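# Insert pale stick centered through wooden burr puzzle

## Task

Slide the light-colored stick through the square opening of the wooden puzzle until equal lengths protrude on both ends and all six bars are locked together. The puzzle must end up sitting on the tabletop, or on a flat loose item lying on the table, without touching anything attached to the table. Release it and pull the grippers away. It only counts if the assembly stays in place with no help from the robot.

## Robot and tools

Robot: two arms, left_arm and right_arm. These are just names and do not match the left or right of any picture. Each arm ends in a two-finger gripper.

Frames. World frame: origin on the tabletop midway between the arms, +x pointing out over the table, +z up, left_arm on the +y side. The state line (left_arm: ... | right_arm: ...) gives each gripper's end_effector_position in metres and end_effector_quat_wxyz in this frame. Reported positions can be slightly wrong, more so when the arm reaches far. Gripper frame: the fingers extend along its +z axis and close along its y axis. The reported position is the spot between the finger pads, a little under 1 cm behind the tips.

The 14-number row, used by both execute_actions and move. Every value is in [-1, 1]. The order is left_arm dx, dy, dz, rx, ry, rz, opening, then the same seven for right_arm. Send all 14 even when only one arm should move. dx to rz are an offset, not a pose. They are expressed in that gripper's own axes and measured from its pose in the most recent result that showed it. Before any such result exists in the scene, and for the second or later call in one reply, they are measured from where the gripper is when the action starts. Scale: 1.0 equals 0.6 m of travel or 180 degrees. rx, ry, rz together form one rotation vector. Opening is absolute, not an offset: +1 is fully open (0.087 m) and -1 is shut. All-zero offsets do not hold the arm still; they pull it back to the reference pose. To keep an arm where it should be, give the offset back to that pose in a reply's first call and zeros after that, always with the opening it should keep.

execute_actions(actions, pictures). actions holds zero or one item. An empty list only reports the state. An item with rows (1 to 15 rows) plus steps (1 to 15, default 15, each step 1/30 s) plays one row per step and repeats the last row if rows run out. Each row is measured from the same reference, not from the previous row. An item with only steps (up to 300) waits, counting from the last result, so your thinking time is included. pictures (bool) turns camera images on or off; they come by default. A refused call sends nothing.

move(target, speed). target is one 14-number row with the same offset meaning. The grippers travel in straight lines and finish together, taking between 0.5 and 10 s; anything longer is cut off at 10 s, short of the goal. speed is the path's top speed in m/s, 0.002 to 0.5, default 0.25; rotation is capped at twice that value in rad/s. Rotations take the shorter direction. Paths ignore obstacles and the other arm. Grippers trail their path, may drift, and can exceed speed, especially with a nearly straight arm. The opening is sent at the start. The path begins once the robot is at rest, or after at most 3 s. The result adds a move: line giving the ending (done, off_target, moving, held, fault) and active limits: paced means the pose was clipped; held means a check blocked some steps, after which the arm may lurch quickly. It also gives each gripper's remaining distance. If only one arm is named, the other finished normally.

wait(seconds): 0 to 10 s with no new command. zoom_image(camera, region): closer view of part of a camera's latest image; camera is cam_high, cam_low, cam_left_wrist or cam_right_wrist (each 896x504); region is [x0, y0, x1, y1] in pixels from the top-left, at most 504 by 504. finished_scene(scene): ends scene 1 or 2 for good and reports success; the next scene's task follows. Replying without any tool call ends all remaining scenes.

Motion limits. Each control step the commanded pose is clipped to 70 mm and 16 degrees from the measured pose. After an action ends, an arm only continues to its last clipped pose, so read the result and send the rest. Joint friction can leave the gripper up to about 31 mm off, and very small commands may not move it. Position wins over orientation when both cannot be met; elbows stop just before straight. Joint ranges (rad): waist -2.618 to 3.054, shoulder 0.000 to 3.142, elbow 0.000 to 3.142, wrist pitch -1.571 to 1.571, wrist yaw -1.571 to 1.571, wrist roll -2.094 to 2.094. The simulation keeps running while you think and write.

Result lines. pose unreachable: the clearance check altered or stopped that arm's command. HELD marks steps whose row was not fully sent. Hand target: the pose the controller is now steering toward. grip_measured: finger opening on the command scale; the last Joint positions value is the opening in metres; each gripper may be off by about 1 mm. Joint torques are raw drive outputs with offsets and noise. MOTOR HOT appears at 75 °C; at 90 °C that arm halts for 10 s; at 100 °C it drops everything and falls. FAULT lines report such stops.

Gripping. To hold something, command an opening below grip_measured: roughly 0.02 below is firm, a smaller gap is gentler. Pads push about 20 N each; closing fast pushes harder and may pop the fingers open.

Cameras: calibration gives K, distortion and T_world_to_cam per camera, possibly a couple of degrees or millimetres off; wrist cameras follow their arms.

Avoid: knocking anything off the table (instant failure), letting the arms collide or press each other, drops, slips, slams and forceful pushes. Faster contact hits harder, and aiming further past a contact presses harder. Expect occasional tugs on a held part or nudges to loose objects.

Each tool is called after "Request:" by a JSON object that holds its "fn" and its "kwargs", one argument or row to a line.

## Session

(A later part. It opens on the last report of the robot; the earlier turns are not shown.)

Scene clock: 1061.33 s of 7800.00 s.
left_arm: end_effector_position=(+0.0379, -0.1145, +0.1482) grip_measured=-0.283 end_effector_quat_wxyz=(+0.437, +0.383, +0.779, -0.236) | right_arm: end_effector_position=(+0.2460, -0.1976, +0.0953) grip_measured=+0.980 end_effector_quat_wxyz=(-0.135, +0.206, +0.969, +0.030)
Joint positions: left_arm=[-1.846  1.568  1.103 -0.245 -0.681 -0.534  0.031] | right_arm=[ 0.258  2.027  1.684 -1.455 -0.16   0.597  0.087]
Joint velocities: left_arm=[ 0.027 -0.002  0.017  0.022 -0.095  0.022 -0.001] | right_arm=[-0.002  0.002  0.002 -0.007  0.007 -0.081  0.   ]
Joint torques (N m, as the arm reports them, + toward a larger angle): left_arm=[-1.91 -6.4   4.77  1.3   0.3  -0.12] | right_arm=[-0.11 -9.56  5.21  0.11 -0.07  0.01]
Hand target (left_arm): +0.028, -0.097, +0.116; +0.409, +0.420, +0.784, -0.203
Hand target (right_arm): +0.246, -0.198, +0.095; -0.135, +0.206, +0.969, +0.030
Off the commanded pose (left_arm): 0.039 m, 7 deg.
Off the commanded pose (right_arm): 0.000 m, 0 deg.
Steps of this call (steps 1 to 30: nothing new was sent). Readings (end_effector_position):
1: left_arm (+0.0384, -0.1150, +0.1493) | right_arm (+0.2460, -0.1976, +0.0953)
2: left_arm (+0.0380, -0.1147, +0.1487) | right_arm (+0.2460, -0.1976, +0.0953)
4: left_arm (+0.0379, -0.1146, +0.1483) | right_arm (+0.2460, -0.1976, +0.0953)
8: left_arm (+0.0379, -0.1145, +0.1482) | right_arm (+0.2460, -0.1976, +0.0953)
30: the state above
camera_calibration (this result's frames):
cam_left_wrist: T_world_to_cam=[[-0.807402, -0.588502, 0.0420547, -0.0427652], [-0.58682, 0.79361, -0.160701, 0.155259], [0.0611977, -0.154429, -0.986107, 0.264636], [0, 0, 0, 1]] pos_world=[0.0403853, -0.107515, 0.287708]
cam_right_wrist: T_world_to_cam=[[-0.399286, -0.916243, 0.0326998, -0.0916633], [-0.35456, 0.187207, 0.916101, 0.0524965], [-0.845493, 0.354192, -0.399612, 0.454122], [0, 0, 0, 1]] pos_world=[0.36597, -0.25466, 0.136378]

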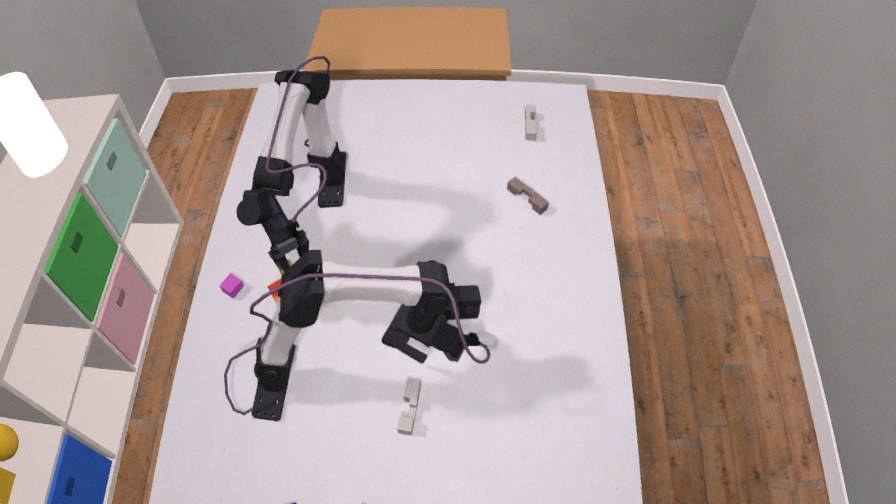

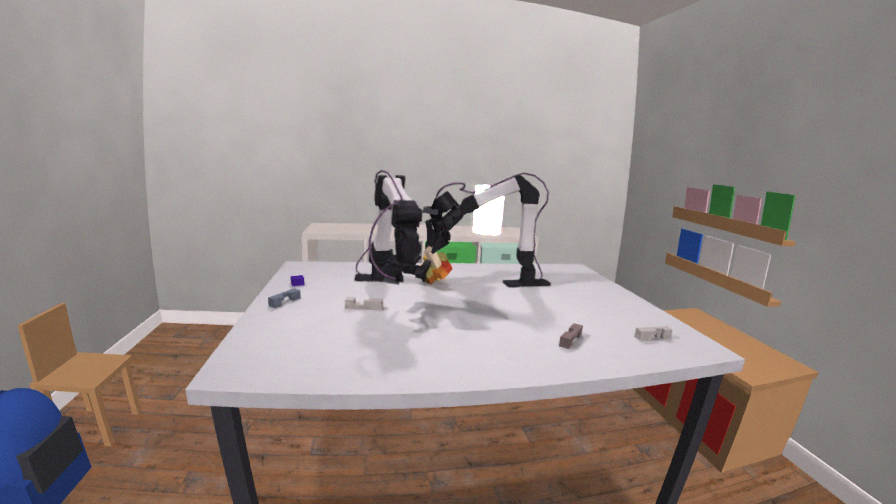

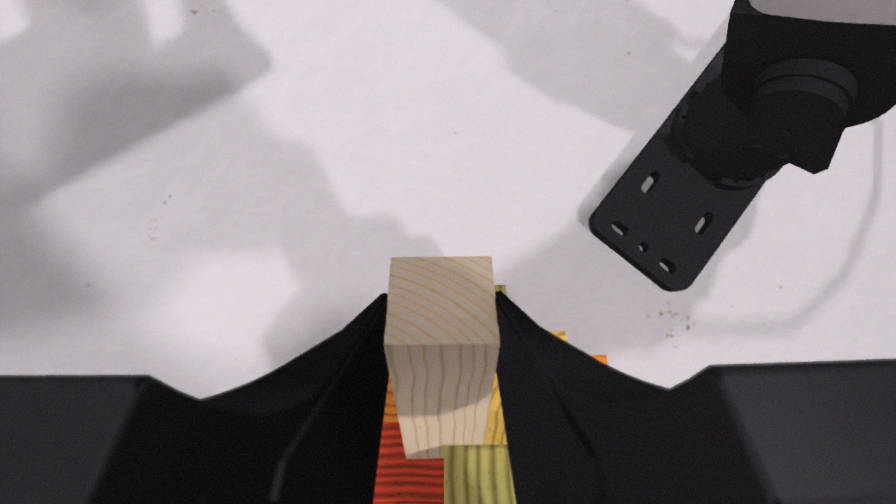

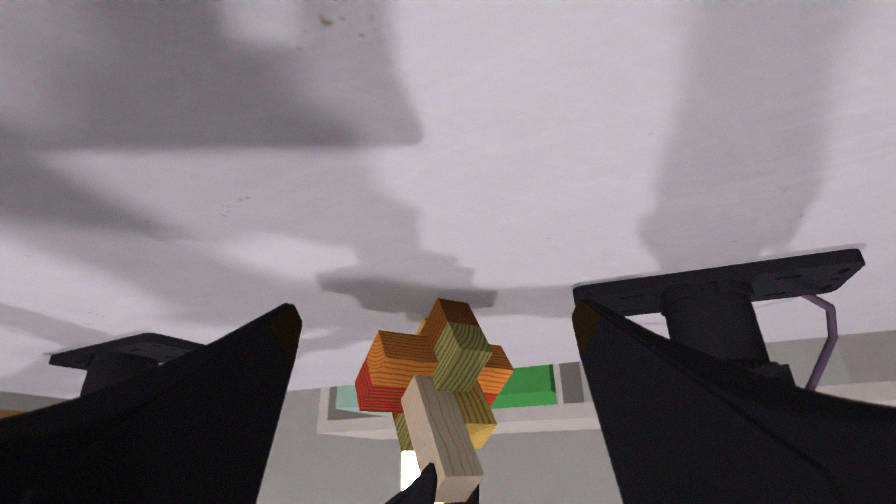

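Request:
{"fn": "execute_actions", "kwargs": {
  "actions": [
    {"rows": [[0.0667,0.0035,-0.0013,0.0005,0.0289,0.0225,-0.33,0,0,0,0,0,0,1],[0.0683,0.0035,-0.0014,0.001,0.0289,0.023,-0.33,0,0,0,0,0,0,1],[0.07,0.0035,-0.0015,0.0015,0.0289,0.0235,-0.33,0,0,0,0,0,0,1],[0.0717,0.0035,-0.0016,0.002,0.0289,0.024,-0.33,0,0,0,0,0,0,1],[0.0733,0.0035,-0.0017,0.002,0.0289,0.024,-0.33,0,0,0,0,0,0,1],[0.075,0.0035,-0.0018,0.002,0.0289,0.024,-0.33,0,0,0,0,0,0,1],[0.0767,0.0035,-0.0019,0.002,0.0289,0.024,-0.33,0,0,0,0,0,0,1],[0.0783,0.0035,-0.002,0.002,0.0289,0.024,-0.33,0,0,0,0,0,0,1],[0.08,0.0035,-0.0021,0.002,0.0289,0.024,-0.33,0,0,0,0,0,0,1],[0.0817,0.0035,-0.0022,0.002,0.0289,0.024,-0.33,0,0,0,0,0,0,1],[0.0833,0.0035,-0.0023,0.002,0.0289,0.024,-0.33,0,0,0,0,0,0,1],[0.085,0.0035,-0.0024,0.002,0.0289,0.024,-0.33,0,0,0,0,0,0,1],[0.0867,0.0035,-0.0025,0.002,0.0289,0.024,-0.33,0,0,0,0,0,0,1],[0.0883,0.0035,-0.0026,0.002,0.0289,0.024,-0.33,0,0,0,0,0,0,1],[0.09,0.0035,-0.0027,0.002,0.0289,0.024,-0.33,0,0,0,0,0,0,1]], "steps": 15}
  ],
  "pictures": false
}}

Request:
{"fn": "wait", "kwargs": {
  "seconds": 0.7
}}

Scene clock: 1078.03 s of 7800.00 s.
left_arm: end_effector_position=(+0.0330, -0.1097, +0.1363) grip_measured=-0.283 end_effector_quat_wxyz=(+0.437, +0.386, +0.778, -0.234) | right_arm: end_effector_position=(+0.2460, -0.1976, +0.0953) grip_measured=+0.980 end_effector_quat_wxyz=(-0.135, +0.206, +0.969, +0.030)
Joint positions: left_arm=[-1.865  1.568  1.058 -0.211 -0.694 -0.544  0.031] | right_arm=[ 0.258  2.027  1.684 -1.455 -0.16   0.597  0.087]
Joint velocities: left_arm=[-0.037 -0.012 -0.09   0.037  0.007  0.037 -0.001] | right_arm=[-0.007  0.002 -0.017  0.051 -0.022  0.007 -0.   ]
Joint torques (N m, as the arm reports them, + toward a larger angle): left_arm=[-1.96 -6.73  4.69  1.31  0.29 -0.09] | right_arm=[-0.14 -9.58  5.14  0.07 -0.1   0.05]
Hand target (left_arm): +0.023, -0.090, +0.104; +0.409, +0.423, +0.783, -0.203
Hand target (right_arm): +0.246, -0.198, +0.095; -0.135, +0.206, +0.969, +0.030
Off the commanded pose (left_arm): 0.040 m, 6 deg.
Off the commanded pose (right_arm): 0.000 m, 0 deg.
Steps of this call (steps 1 to 90: nothing new was sent; then 13.20 s passed at rest; steps 91 to 105: all 15 steps of this action). Readings (end_effector_position):
91: left_arm (+0.0379, -0.1145, +0.1482) | right_arm (+0.2460, -0.1976, +0.0953)
92: left_arm (+0.0378, -0.1146, +0.1483) | right_arm (+0.2460, -0.1976, +0.0953)
94: left_arm (+0.0374, -0.1140, +0.1468) | right_arm (+0.2460, -0.1976, +0.0953)
98: left_arm (+0.0357, -0.1124, +0.1426) | right_arm (+0.2460, -0.1976, +0.0953)
105: the state above

Scene clock: 1078.73 s of 7800.00 s.
left_arm: end_effector_position=(+0.0325, -0.1088, +0.1346) grip_measured=-0.283 end_effector_quat_wxyz=(+0.438, +0.385, +0.778, -0.234) | right_arm: end_effector_position=(+0.2460, -0.1976, +0.0953) grip_measured=+0.980 end_effector_quat_wxyz=(-0.135, +0.206, +0.969, +0.030)
Joint positions: left_arm=[-1.867  1.568  1.051 -0.207 -0.697 -0.547  0.031] | right_arm=[ 0.258  2.027  1.684 -1.455 -0.16   0.597  0.087]
Joint velocities: left_arm=[-0.022 -0.002 -0.012 -0.022 -0.007  0.066 -0.001] | right_arm=[ 0.012  0.002  0.012 -0.007 -0.095  0.022 -0.001]
Joint torques (N m, as the arm reports them, + toward a larger angle): left_arm=[-2.04 -6.68  4.76  1.37  0.35 -0.11] | right_arm=[-0.14 -9.8   5.18  0.07 -0.13  0.04]
Hand target (left_arm): +0.023, -0.090, +0.104; +0.409, +0.423, +0.783, -0.203
Hand target (right_arm): +0.246, -0.198, +0.095; -0.135, +0.206, +0.969, +0.030
Off the commanded pose (left_arm): 0.038 m, 6 deg.
Off the commanded pose (right_arm): 0.000 m, 0 deg.
Steps of this call (steps 1 to 21: nothing new was sent). Readings (end_effector_position):
1: left_arm (+0.0328, -0.1092, +0.1354) | right_arm (+0.2460, -0.1976, +0.0953)
2: left_arm (+0.0325, -0.1090, +0.1349) | right_arm (+0.2460, -0.1976, +0.0953)
4: left_arm (+0.0324, -0.1088, +0.1346) | right_arm (+0.2460, -0.1976, +0.0953)
8: left_arm (+0.0325, -0.1088, +0.1346) | right_arm (+0.2460, -0.1976, +0.0953)
21: the state above
camera_calibration (this result's frames):
cam_left_wrist: T_world_to_cam=[[-0.80893, -0.586819, 0.0357027, -0.0421698], [-0.584308, 0.79579, -0.159066, 0.145286], [0.064931, -0.149535, -0.986622, 0.252912], [0, 0, 0, 1]] pos_world=[0.0343576, -0.102544, 0.274144]
cam_right_wrist: T_world_to_cam=[[-0.399286, -0.916243, 0.0326998, -0.0916633], [-0.35456, 0.187207, 0.916101, 0.0524965], [-0.845493, 0.354192, -0.399612, 0.454122], [0, 0, 0, 1]] pos_world=[0.36597, -0.25466, 0.136378]

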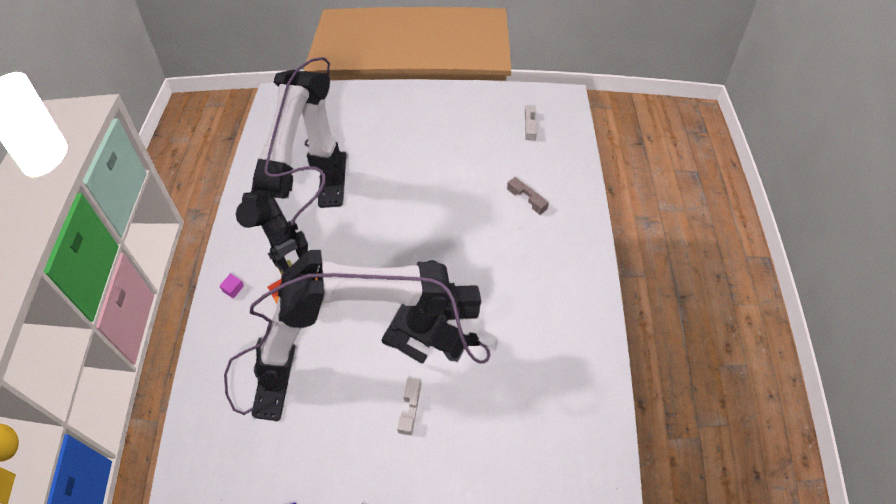

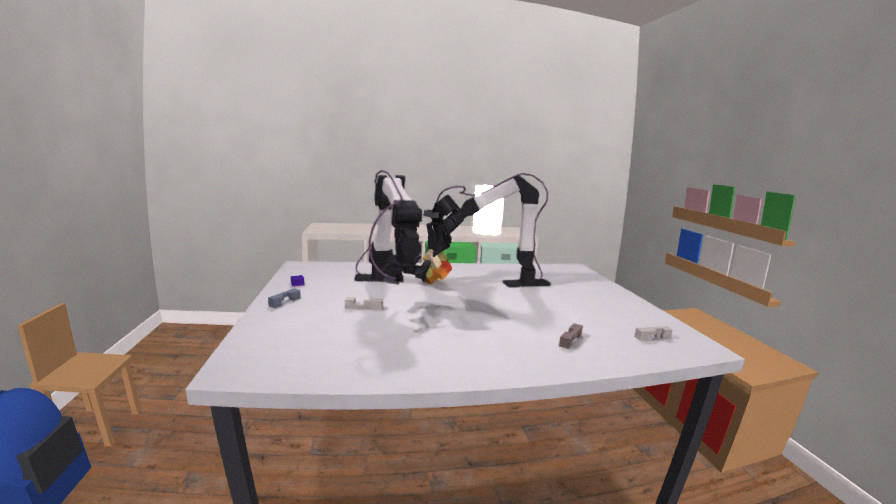

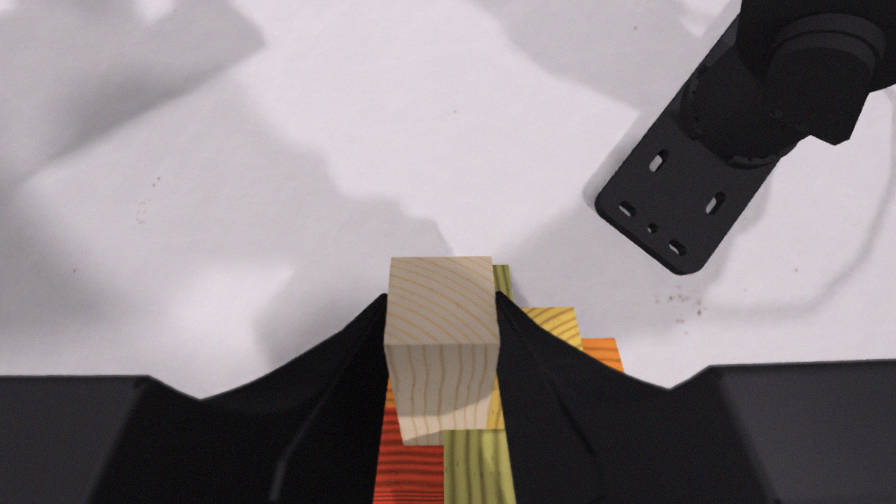

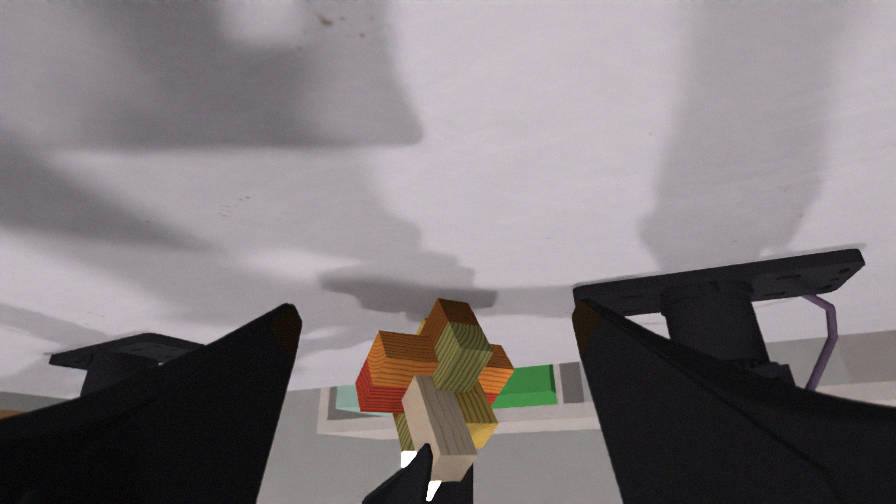

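Request:
{"fn": "execute_actions", "kwargs": {
  "actions": [
    {"rows": [[0.0651,0.004,-0.003,0.0016,0.029,0.0225,-0.33,0,0,0,0,0,0,1],[0.0663,0.004,-0.003,0.0016,0.029,0.023,-0.33,0,0,0,0,0,0,1],[0.0676,0.004,-0.003,0.0016,0.029,0.023,-0.33,0,0,0,0,0,0,1],[0.0688,0.004,-0.003,0.0016,0.029,0.023,-0.33,0,0,0,0,0,0,1],[0.07,0.004,-0.0031,0.0016,0.029,0.023,-0.33,0,0,0,0,0,0,1],[0.0712,0.004,-0.0032,0.0016,0.029,0.023,-0.33,0,0,0,0,0,0,1],[0.0724,0.004,-0.0033,0.0016,0.029,0.023,-0.33,0,0,0,0,0,0,1],[0.0737,0.004,-0.0034,0.0016,0.029,0.023,-0.33,0,0,0,0,0,0,1],[0.0749,0.004,-0.0035,0.0016,0.029,0.023,-0.33,0,0,0,0,0,0,1],[0.0761,0.004,-0.0036,0.0016,0.029,0.023,-0.33,0,0,0,0,0,0,1],[0.0773,0.004,-0.0037,0.0016,0.029,0.023,-0.33,0,0,0,0,0,0,1],[0.0785,0.004,-0.0038,0.0016,0.029,0.023,-0.33,0,0,0,0,0,0,1],[0.0798,0.004,-0.0039,0.0016,0.029,0.023,-0.33,0,0,0,0,0,0,1],[0.081,0.004,-0.004,0.0016,0.029,0.023,-0.33,0,0,0,0,0,0,1],[0.0822,0.004,-0.0041,0.0016,0.029,0.023,-0.33,0,0,0,0,0,0,1]], "steps": 15}
  ],
  "pictures": false
}}

Request:
{"fn": "wait", "kwargs": {
  "seconds": 0.7
}}

Request:
{"fn": "zoom_image", "kwargs": {
  "camera": "cam_right_wrist",
  "region": [340, 290, 550, 504]
}}

Scene clock: 1092.70 s of 7800.00 s.
left_arm: end_effector_position=(+0.0288, -0.1046, +0.1264) grip_measured=-0.283 end_effector_quat_wxyz=(+0.437, +0.386, +0.778, -0.232) | right_arm: end_effector_position=(+0.2460, -0.1976, +0.0953) grip_measured=+0.980 end_effector_quat_wxyz=(-0.135, +0.206, +0.969, +0.030)
Joint positions: left_arm=[-1.882  1.568  1.022 -0.19  -0.708 -0.56   0.031] | right_arm=[ 0.258  2.027  1.684 -1.455 -0.16   0.597  0.087]
Joint velocities: left_arm=[-0.022  0.012 -0.076  0.051 -0.11  -0.037 -0.001] | right_arm=[-0.022  0.017  0.007 -0.066 -0.022 -0.066 -0.   ]
Joint torques (N m, as the arm reports them, + toward a larger angle): left_arm=[-2.05 -6.5   4.5   1.16  0.47 -0.02] | right_arm=[-0.09 -9.69  5.13  0.05 -0.08  0.07]
Hand target (left_arm): +0.019, -0.085, +0.094; +0.409, +0.424, +0.783, -0.201
Hand target (right_arm): +0.246, -0.198, +0.095; -0.135, +0.206, +0.969, +0.030
Off the commanded pose (left_arm): 0.039 m, 6 deg.
Off the commanded pose (right_arm): 0.000 m, 0 deg.
Steps of this call (steps 1 to 90: nothing new was sent; then 10.47 s passed at rest; steps 91 to 105: all 15 steps of this action). Readings (end_effector_position):
91: left_arm (+0.0325, -0.1088, +0.1347) | right_arm (+0.2460, -0.1976, +0.0953)
92: left_arm (+0.0322, -0.1088, +0.1347) | right_arm (+0.2460, -0.1976, +0.0953)
94: left_arm (+0.0319, -0.1087, +0.1349) | right_arm (+0.2460, -0.1976, +0.0953)
98: left_arm (+0.0305, -0.1068, +0.1310) | right_arm (+0.2460, -0.1976, +0.0953)
105: the state above

Scene clock: 1093.40 s of 7800.00 s.
left_arm: end_effector_position=(+0.0288, -0.1046, +0.1265) grip_measured=-0.283 end_effector_quat_wxyz=(+0.439, +0.385, +0.778, -0.232) | right_arm: end_effector_position=(+0.2460, -0.1976, +0.0953) grip_measured=+0.980 end_effector_quat_wxyz=(-0.135, +0.206, +0.969, +0.030)
Joint positions: left_arm=[-1.883  1.568  1.02  -0.186 -0.713 -0.56   0.031] | right_arm=[ 0.258  2.027  1.684 -1.455 -0.16   0.597  0.087]
Joint velocities: left_arm=[-0.002 -0.017 -0.017 -0.037 -0.007 -0.007  0.   ] | right_arm=[-0.007 -0.017 -0.007 -0.037 -0.037  0.007 -0.001]
Joint torques (N m, as the arm reports them, + toward a larger angle): left_arm=[-2.21 -6.56  4.75  1.31  0.39 -0.1 ] | right_arm=[-0.03 -9.64  5.09  0.02 -0.11  0.04]
Hand target (left_arm): +0.019, -0.085, +0.095; +0.409, +0.424, +0.783, -0.201
Hand target (right_arm): +0.246, -0.198, +0.095; -0.135, +0.206, +0.969, +0.030
Off the commanded pose (left_arm): 0.040 m, 7 deg.
Off the commanded pose (right_arm): 0.000 m, 0 deg.
Steps of this call (steps 1 to 21: nothing new was sent). Readings (end_effector_position):
1: left_arm (+0.0287, -0.1046, +0.1265) | right_arm (+0.2460, -0.1976, +0.0953)
2: left_arm (+0.0288, -0.1046, +0.1265) | right_arm (+0.2460, -0.1976, +0.0953)
4: left_arm (+0.0287, -0.1046, +0.1265) | right_arm (+0.2460, -0.1976, +0.0953)
8: left_arm (+0.0288, -0.1046, +0.1265) | right_arm (+0.2460, -0.1976, +0.0953)
21: the state above
camera_calibration (this result's frames):
cam_left_wrist: T_world_to_cam=[[-0.807779, -0.588589, 0.0324786, -0.0421859], [-0.585528, 0.794765, -0.159705, 0.13847], [0.0681879, -0.148024, -0.98663, 0.245798], [0, 0, 0, 1]] pos_world=[0.0302404, -0.0984971, 0.265996]
cam_right_wrist: T_world_to_cam=[[-0.399286, -0.916243, 0.0326998, -0.0916633], [-0.35456, 0.187207, 0.916101, 0.0524965], [-0.845493, 0.354192, -0.399612, 0.454122], [0, 0, 0, 1]] pos_world=[0.36597, -0.25466, 0.136378]

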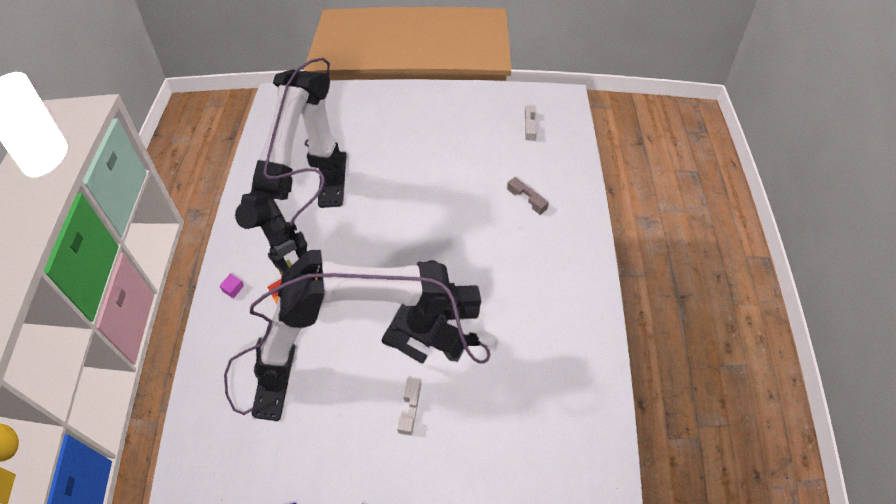

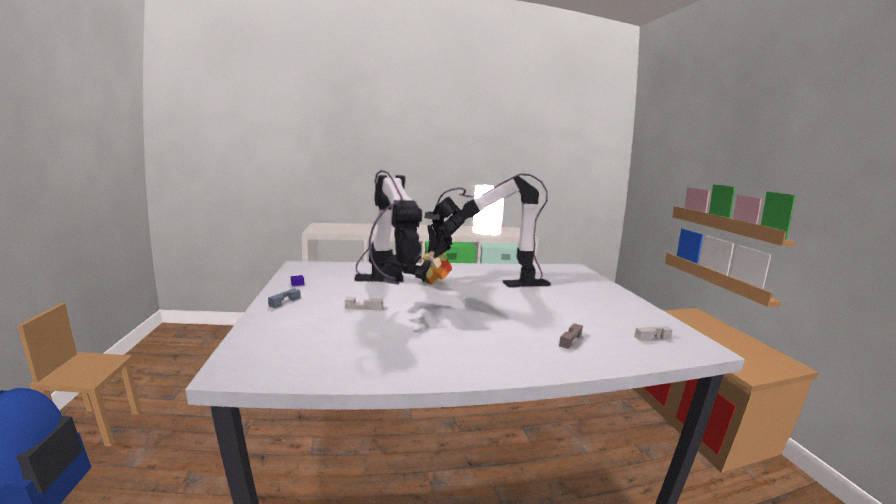

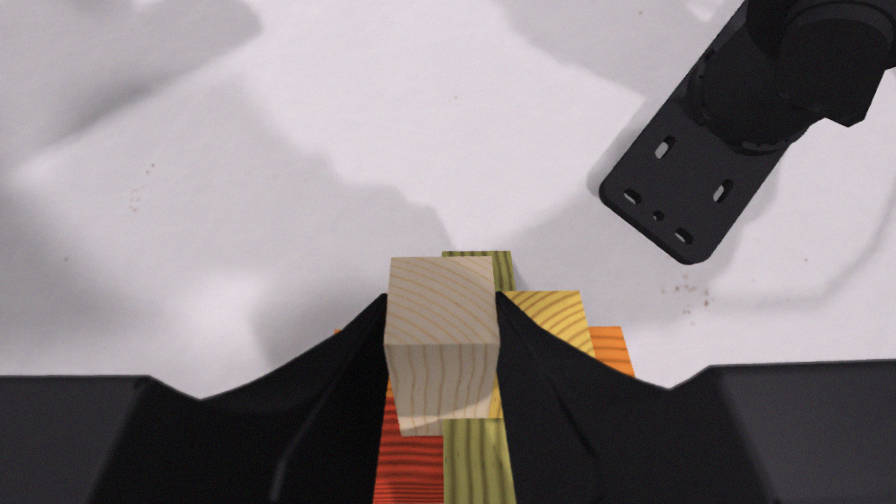

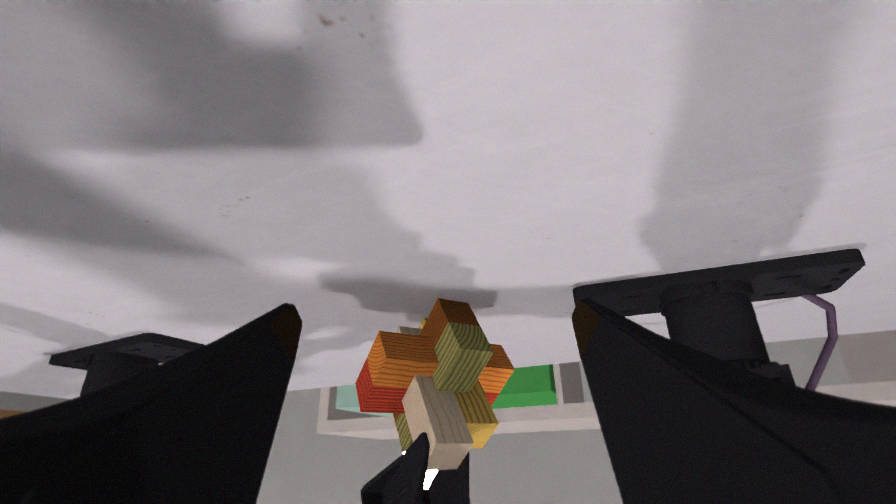

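Region (340, 290, 550, 504) of cam_right_wrist's 896x504 image, scaled by 2.355, with more detail than that image has; it fills the left 495 columns of this view, and the rest is white.

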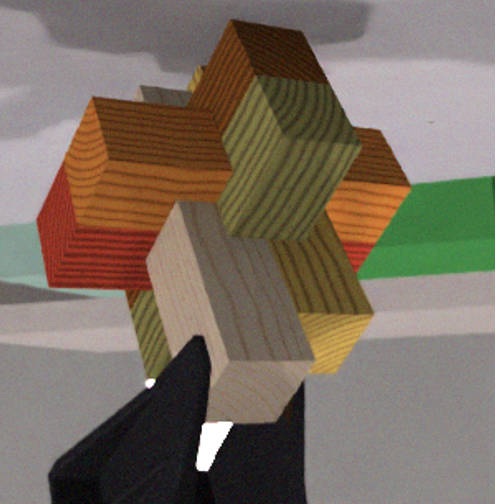

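Request:
{"fn": "execute_actions", "kwargs": {
  "actions": [
    {"rows": [[0.06,0.0036,-0.003,0.0015,0.027,0.021,-0.33,0,0,0,0,0,0,1],[0.053,0.0032,-0.0027,0.0013,0.024,0.0185,-0.33,0,0,0,0,0,0,1],[0.046,0.0028,-0.0024,0.0011,0.021,0.016,-0.33,0,0,0,0,0,0,1],[0.039,0.0024,-0.002,0.001,0.018,0.014,-0.33,0,0,0,0,0,0,1],[0.032,0.002,-0.0017,0.0008,0.015,0.0115,-0.33,0,0,0,0,0,0,1],[0.026,0.0016,-0.0013,0.0006,0.012,0.009,-0.33,0,0,0,0,0,0,1],[0.02,0.0012,-0.001,0.0005,0.009,0.007,-0.33,0,0,0,0,0,0,1],[0.013,0.0008,-0.0007,0.0003,0.006,0.0045,-0.33,0,0,0,0,0,0,1],[0.006,0.0004,-0.0003,0.0002,0.003,0.002,-0.32,0,0,0,0,0,0,1],[0,0,0,0,0,0,-0.3,0,0,0,0,0,0,1],[0,0,0,0,0,0,-0.285,0,0,0,0,0,0,1],[0,0,0,0,0,0,-0.27,0,0,0,0,0,0,1],[0,0,0,0,0,0,-0.26,0,0,0,0,0,0,1],[0,0,0,0,0,0,-0.25,0,0,0,0,0,0,1],[0,0,0,0,0,0,-0.24,0,0,0,0,0,0,1]], "steps": 15}
  ],
  "pictures": false
}}

Request:
{"fn": "move", "kwargs": {
  "target": [-0.016,0,0.003,0,0.03,0.01,-0.24,0,0,0,0,0,0,1],
  "speed": 0.01
}}

Request:
{"fn": "zoom_image", "kwargs": {
  "camera": "cam_right_wrist",
  "region": [340, 290, 550, 504]
}}

Scene clock: 1143.20 s of 7800.00 s.
left_arm: end_effector_position=(+0.0296, -0.1050, +0.1274) grip_measured=-0.245 end_effector_quat_wxyz=(+0.441, +0.382, +0.778, -0.232) | right_arm: end_effector_position=(+0.2460, -0.1976, +0.0953) grip_measured=+0.980 end_effector_quat_wxyz=(-0.135, +0.206, +0.969, +0.030)
Joint positions: left_arm=[-1.883  1.568  1.02  -0.182 -0.719 -0.561  0.033] | right_arm=[ 0.258  2.027  1.684 -1.455 -0.16   0.597  0.087]
Joint velocities: left_arm=[-0.002 -0.002  0.007  0.022  0.051  0.022  0.007] | right_arm=[ 0.002 -0.012  0.002  0.007  0.022  0.066 -0.001]
Joint torques (N m, as the arm reports them, + toward a larger angle): left_arm=[-0.48 -7.73  8.07  1.86  0.04  0.07] | right_arm=[-0.04 -9.65  5.1   0.09 -0.13  0.02]
Hand target (left_arm): +0.029, -0.105, +0.126; +0.439, +0.385, +0.778, -0.232
Hand target (right_arm): +0.246, -0.198, +0.095; -0.135, +0.206, +0.969, +0.030
Off the commanded pose (left_arm): 0.001 m, 0 deg.
Off the commanded pose (right_arm): 0.000 m, 0 deg.
Steps of this call (steps 1 to 90: nothing new was sent; then 46.30 s passed at rest; steps 91 to 105: all 15 steps of this action). Readings (end_effector_position):
91: left_arm (+0.0289, -0.1046, +0.1265) | right_arm (+0.2460, -0.1976, +0.0953)
92: left_arm (+0.0289, -0.1046, +0.1265) | right_arm (+0.2460, -0.1976, +0.0953)
94: left_arm (+0.0290, -0.1047, +0.1267) | right_arm (+0.2460, -0.1976, +0.0953)
98: left_arm (+0.0292, -0.1050, +0.1271) | right_arm (+0.2460, -0.1976, +0.0953)
105: the state above

Scene clock: 1148.63 s of 7800.00 s.
left_arm: end_effector_position=(+0.0328, -0.1074, +0.1362) grip_measured=-0.240 end_effector_quat_wxyz=(+0.414, +0.400, +0.789, -0.212) | right_arm: end_effector_position=(+0.2460, -0.1976, +0.0953) grip_measured=+0.980 end_effector_quat_wxyz=(-0.135, +0.206, +0.969, +0.030)
Joint positions: left_arm=[-1.85   1.592  1.134 -0.34  -0.655 -0.561  0.033] | right_arm=[ 0.258  2.027  1.684 -1.455 -0.16   0.597  0.087]
Joint velocities: left_arm=[-0.002 -0.022  0.017 -0.125 -0.037 -0.022 -0.001] | right_arm=[-0.002 -0.012 -0.017 -0.037  0.022 -0.051 -0.001]
Joint torques (N m, as the arm reports them, + toward a larger angle): left_arm=[ 0.39 -6.7  10.04  1.61  0.08  0.06] | right_arm=[-0.28 -9.52  5.28  0.06 -0.08  0.05]
Hand target (left_arm): +0.033, -0.110, +0.135; +0.408, +0.405, +0.792, -0.207
Hand target (right_arm): +0.246, -0.198, +0.095; -0.135, +0.206, +0.969, +0.030
Off the commanded pose (left_arm): 0.003 m, 1 deg.
Off the commanded pose (right_arm): 0.000 m, 0 deg.
move: done
camera_calibration (this result's frames):
cam_left_wrist: T_world_to_cam=[[-0.812074, -0.583417, 0.0127008, -0.0374876], [-0.582066, 0.808257, -0.0889956, 0.136301], [0.041656, -0.0796637, -0.995951, 0.264203], [0, 0, 0, 1]] pos_world=[0.0378879, -0.11099, 0.27574]
cam_right_wrist: T_world_to_cam=[[-0.399286, -0.916243, 0.0326998, -0.0916633], [-0.35456, 0.187207, 0.916101, 0.0524965], [-0.845493, 0.354192, -0.399612, 0.454122], [0, 0, 0, 1]] pos_world=[0.36597, -0.25466, 0.136378]

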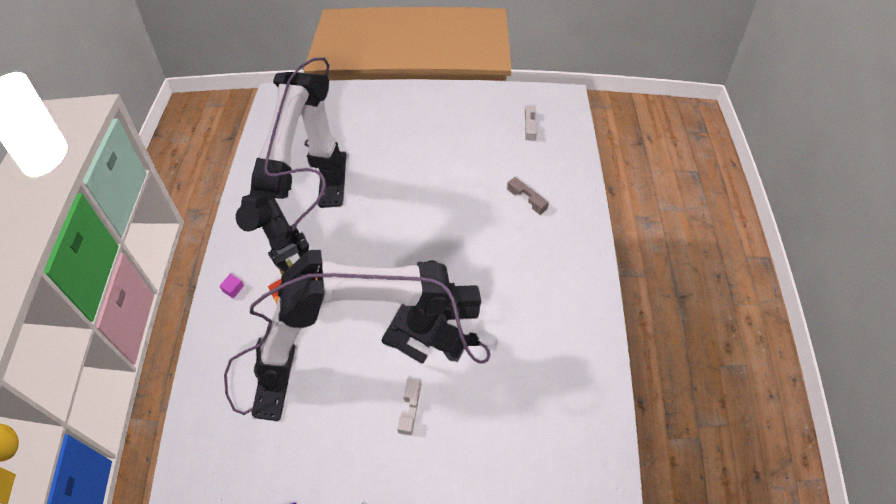

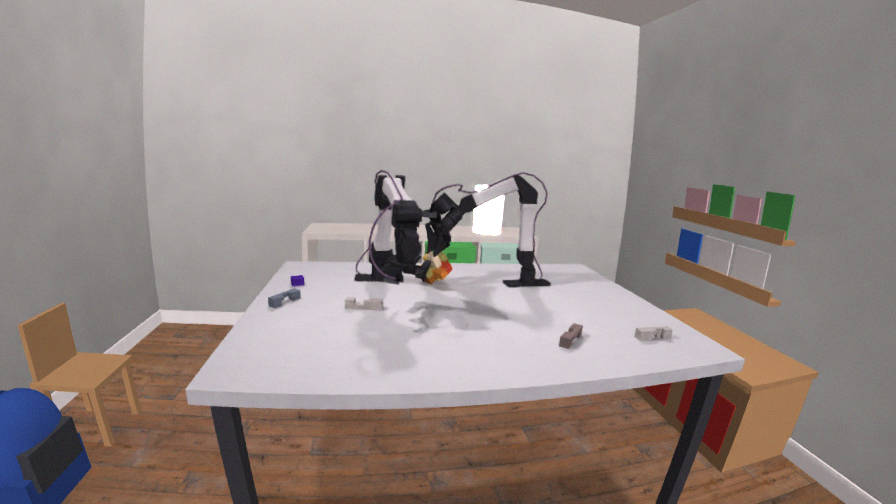

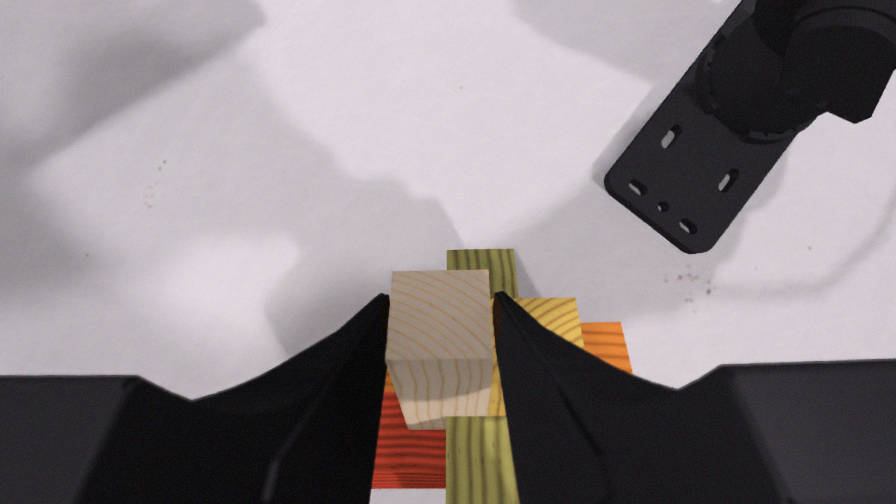

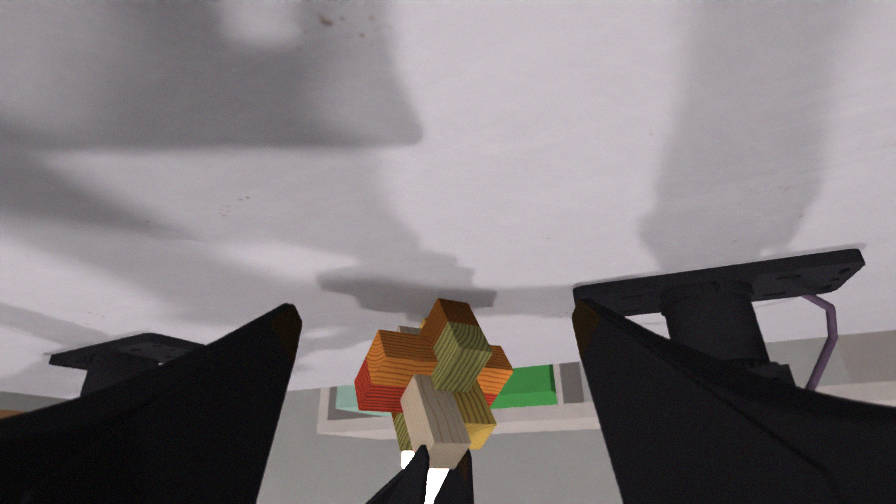

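Region (340, 290, 550, 504) of cam_right_wrist's 896x504 image, scaled by 2.355, with more detail than that image has; it fills the left 495 columns of this view, and the rest is white.

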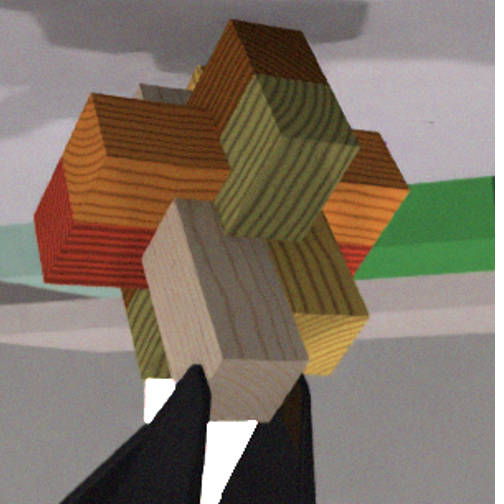

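Request:
{"fn": "execute_actions", "kwargs": {
  "actions": [
    {"rows": [[0,0,0,0,0,0,-0.25,0,0,0,0,0,0,1],[0,0,0,0,0,0,-0.26,0,0,0,0,0,0,1],[0,0,0,0,0,0,-0.27,0,0,0,0,0,0,1],[0,0,0,0,0,0,-0.28,0,0,0,0,0,0,1],[0,0,0,0,0,0,-0.29,0,0,0,0,0,0,1],[0,0,0,0,0,0,-0.3,0,0,0,0,0,0,1],[0,0,0,0,0,0,-0.31,0,0,0,0,0,0,1],[0,0,0,0,0,0,-0.32,0,0,0,0,0,0,1]], "steps": 12}
  ]
}}

Request:
{"fn": "zoom_image", "kwargs": {
  "camera": "cam_left_wrist",
  "region": [330, 230, 630, 450]
}}

Scene clock: 1155.30 s of 7800.00 s.
left_arm: end_effector_position=(+0.0330, -0.1073, +0.1363) grip_measured=-0.287 end_effector_quat_wxyz=(+0.414, +0.400, +0.790, -0.212) | right_arm: end_effector_position=(+0.2460, -0.1976, +0.0953) grip_measured=+0.980 end_effector_quat_wxyz=(-0.135, +0.206, +0.969, +0.030)
Joint positions: left_arm=[-1.85   1.592  1.135 -0.34  -0.655 -0.561  0.031] | right_arm=[ 0.258  2.027  1.684 -1.455 -0.16   0.597  0.087]
Joint velocities: left_arm=[ 0.022  0.007 -0.017 -0.037 -0.007  0.007 -0.   ] | right_arm=[ 0.007 -0.007 -0.007 -0.066  0.007 -0.022  0.001]
Joint torques (N m, as the arm reports them, + toward a larger angle): left_arm=[-0.27 -7.68  8.28  1.81 -0.04  0.02] | right_arm=[ 0.12 -9.71  5.16  0.07 -0.09  0.04]
Hand target (left_arm): +0.033, -0.107, +0.136; +0.414, +0.400, +0.790, -0.212
Hand target (right_arm): +0.246, -0.198, +0.095; -0.135, +0.206, +0.969, +0.030
Off the commanded pose (left_arm): 0.000 m, 0 deg.
Off the commanded pose (right_arm): 0.000 m, 0 deg.
Steps of this call (steps 1 to 90: nothing new was sent; then 3.27 s passed at rest; steps 91 to 102: all 12 steps of this action). Readings (end_effector_position):
91: left_arm (+0.0330, -0.1073, +0.1363) | right_arm (+0.2460, -0.1976, +0.0953)
92: left_arm (+0.0330, -0.1073, +0.1363) | right_arm (+0.2460, -0.1976, +0.0953)
94: left_arm (+0.0330, -0.1073, +0.1363) | right_arm (+0.2460, -0.1976, +0.0953)
98: left_arm (+0.0330, -0.1073, +0.1363) | right_arm (+0.2460, -0.1976, +0.0953)
102: the state above
camera_calibration (this result's frames):
cam_left_wrist: T_world_to_cam=[[-0.811852, -0.583731, 0.01242, -0.0373241], [-0.582368, 0.808068, -0.0887387, 0.136316], [0.0417633, -0.0792757, -0.995978, 0.264285], [0, 0, 0, 1]] pos_world=[0.038047, -0.110988, 0.275782]
cam_right_wrist: T_world_to_cam=[[-0.399286, -0.916243, 0.0326998, -0.0916633], [-0.35456, 0.187207, 0.916101, 0.0524965], [-0.845493, 0.354192, -0.399612, 0.454122], [0, 0, 0, 1]] pos_world=[0.36597, -0.25466, 0.136378]

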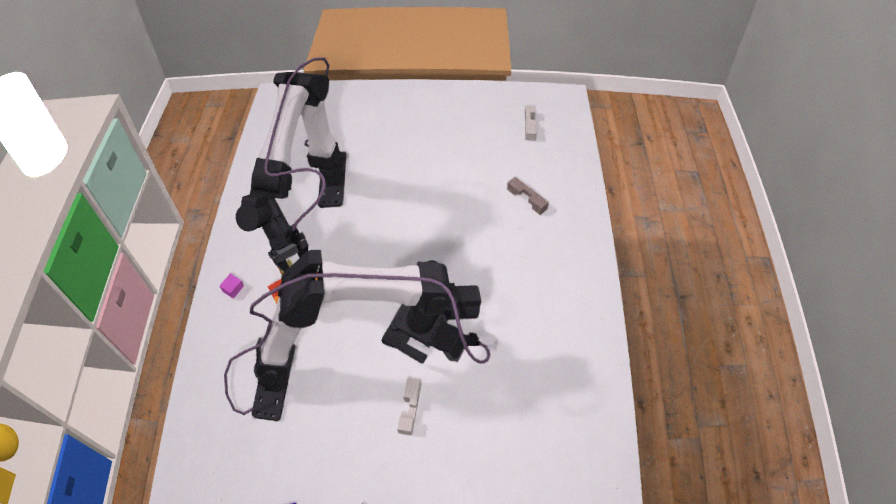

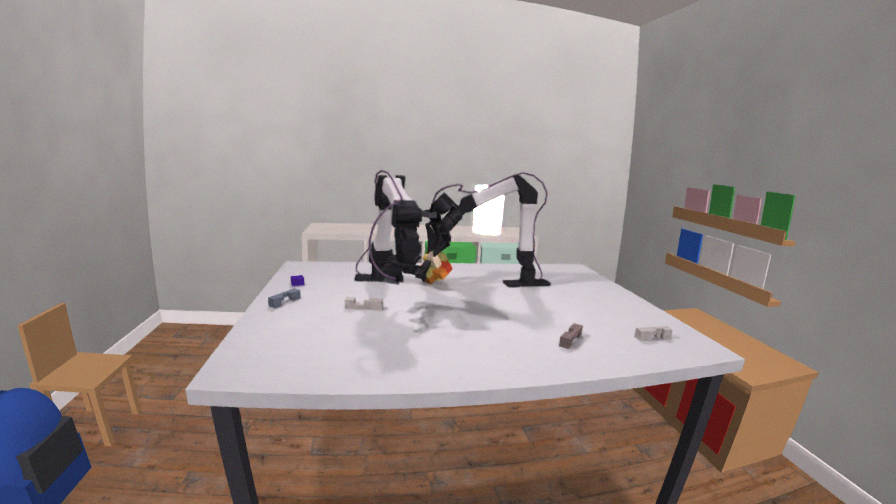

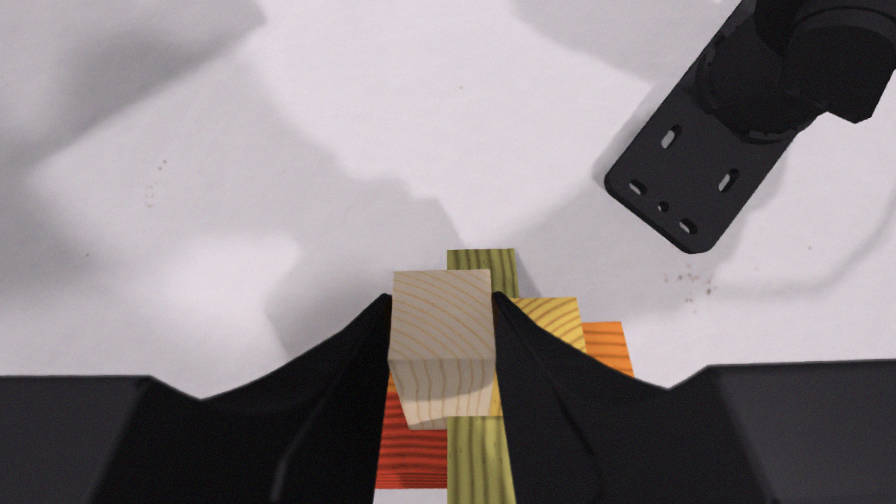

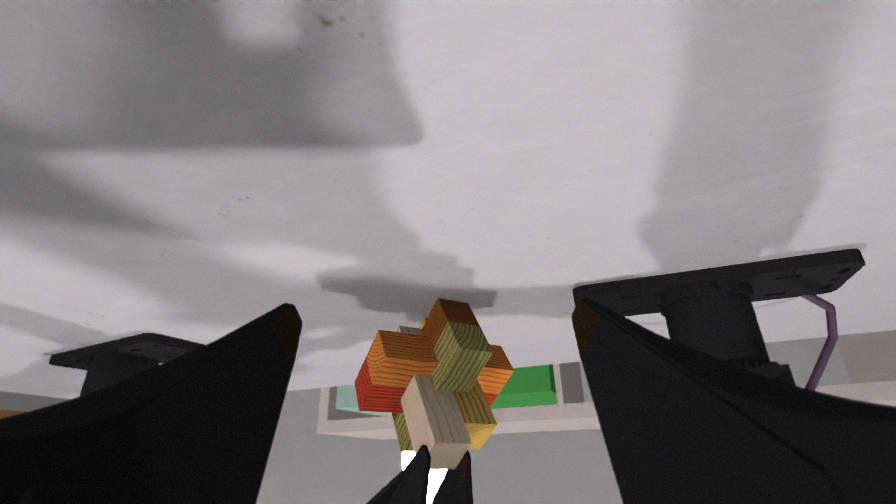

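Region (330, 230, 630, 450) of cam_left_wrist's 896x504 image, scaled by 1.680, with more detail than that image has; it fills the top 370 rows of this view, and the rest is white.

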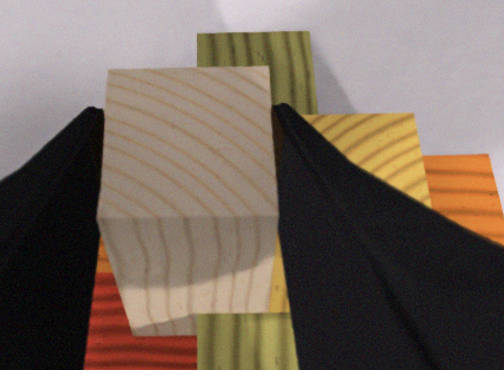

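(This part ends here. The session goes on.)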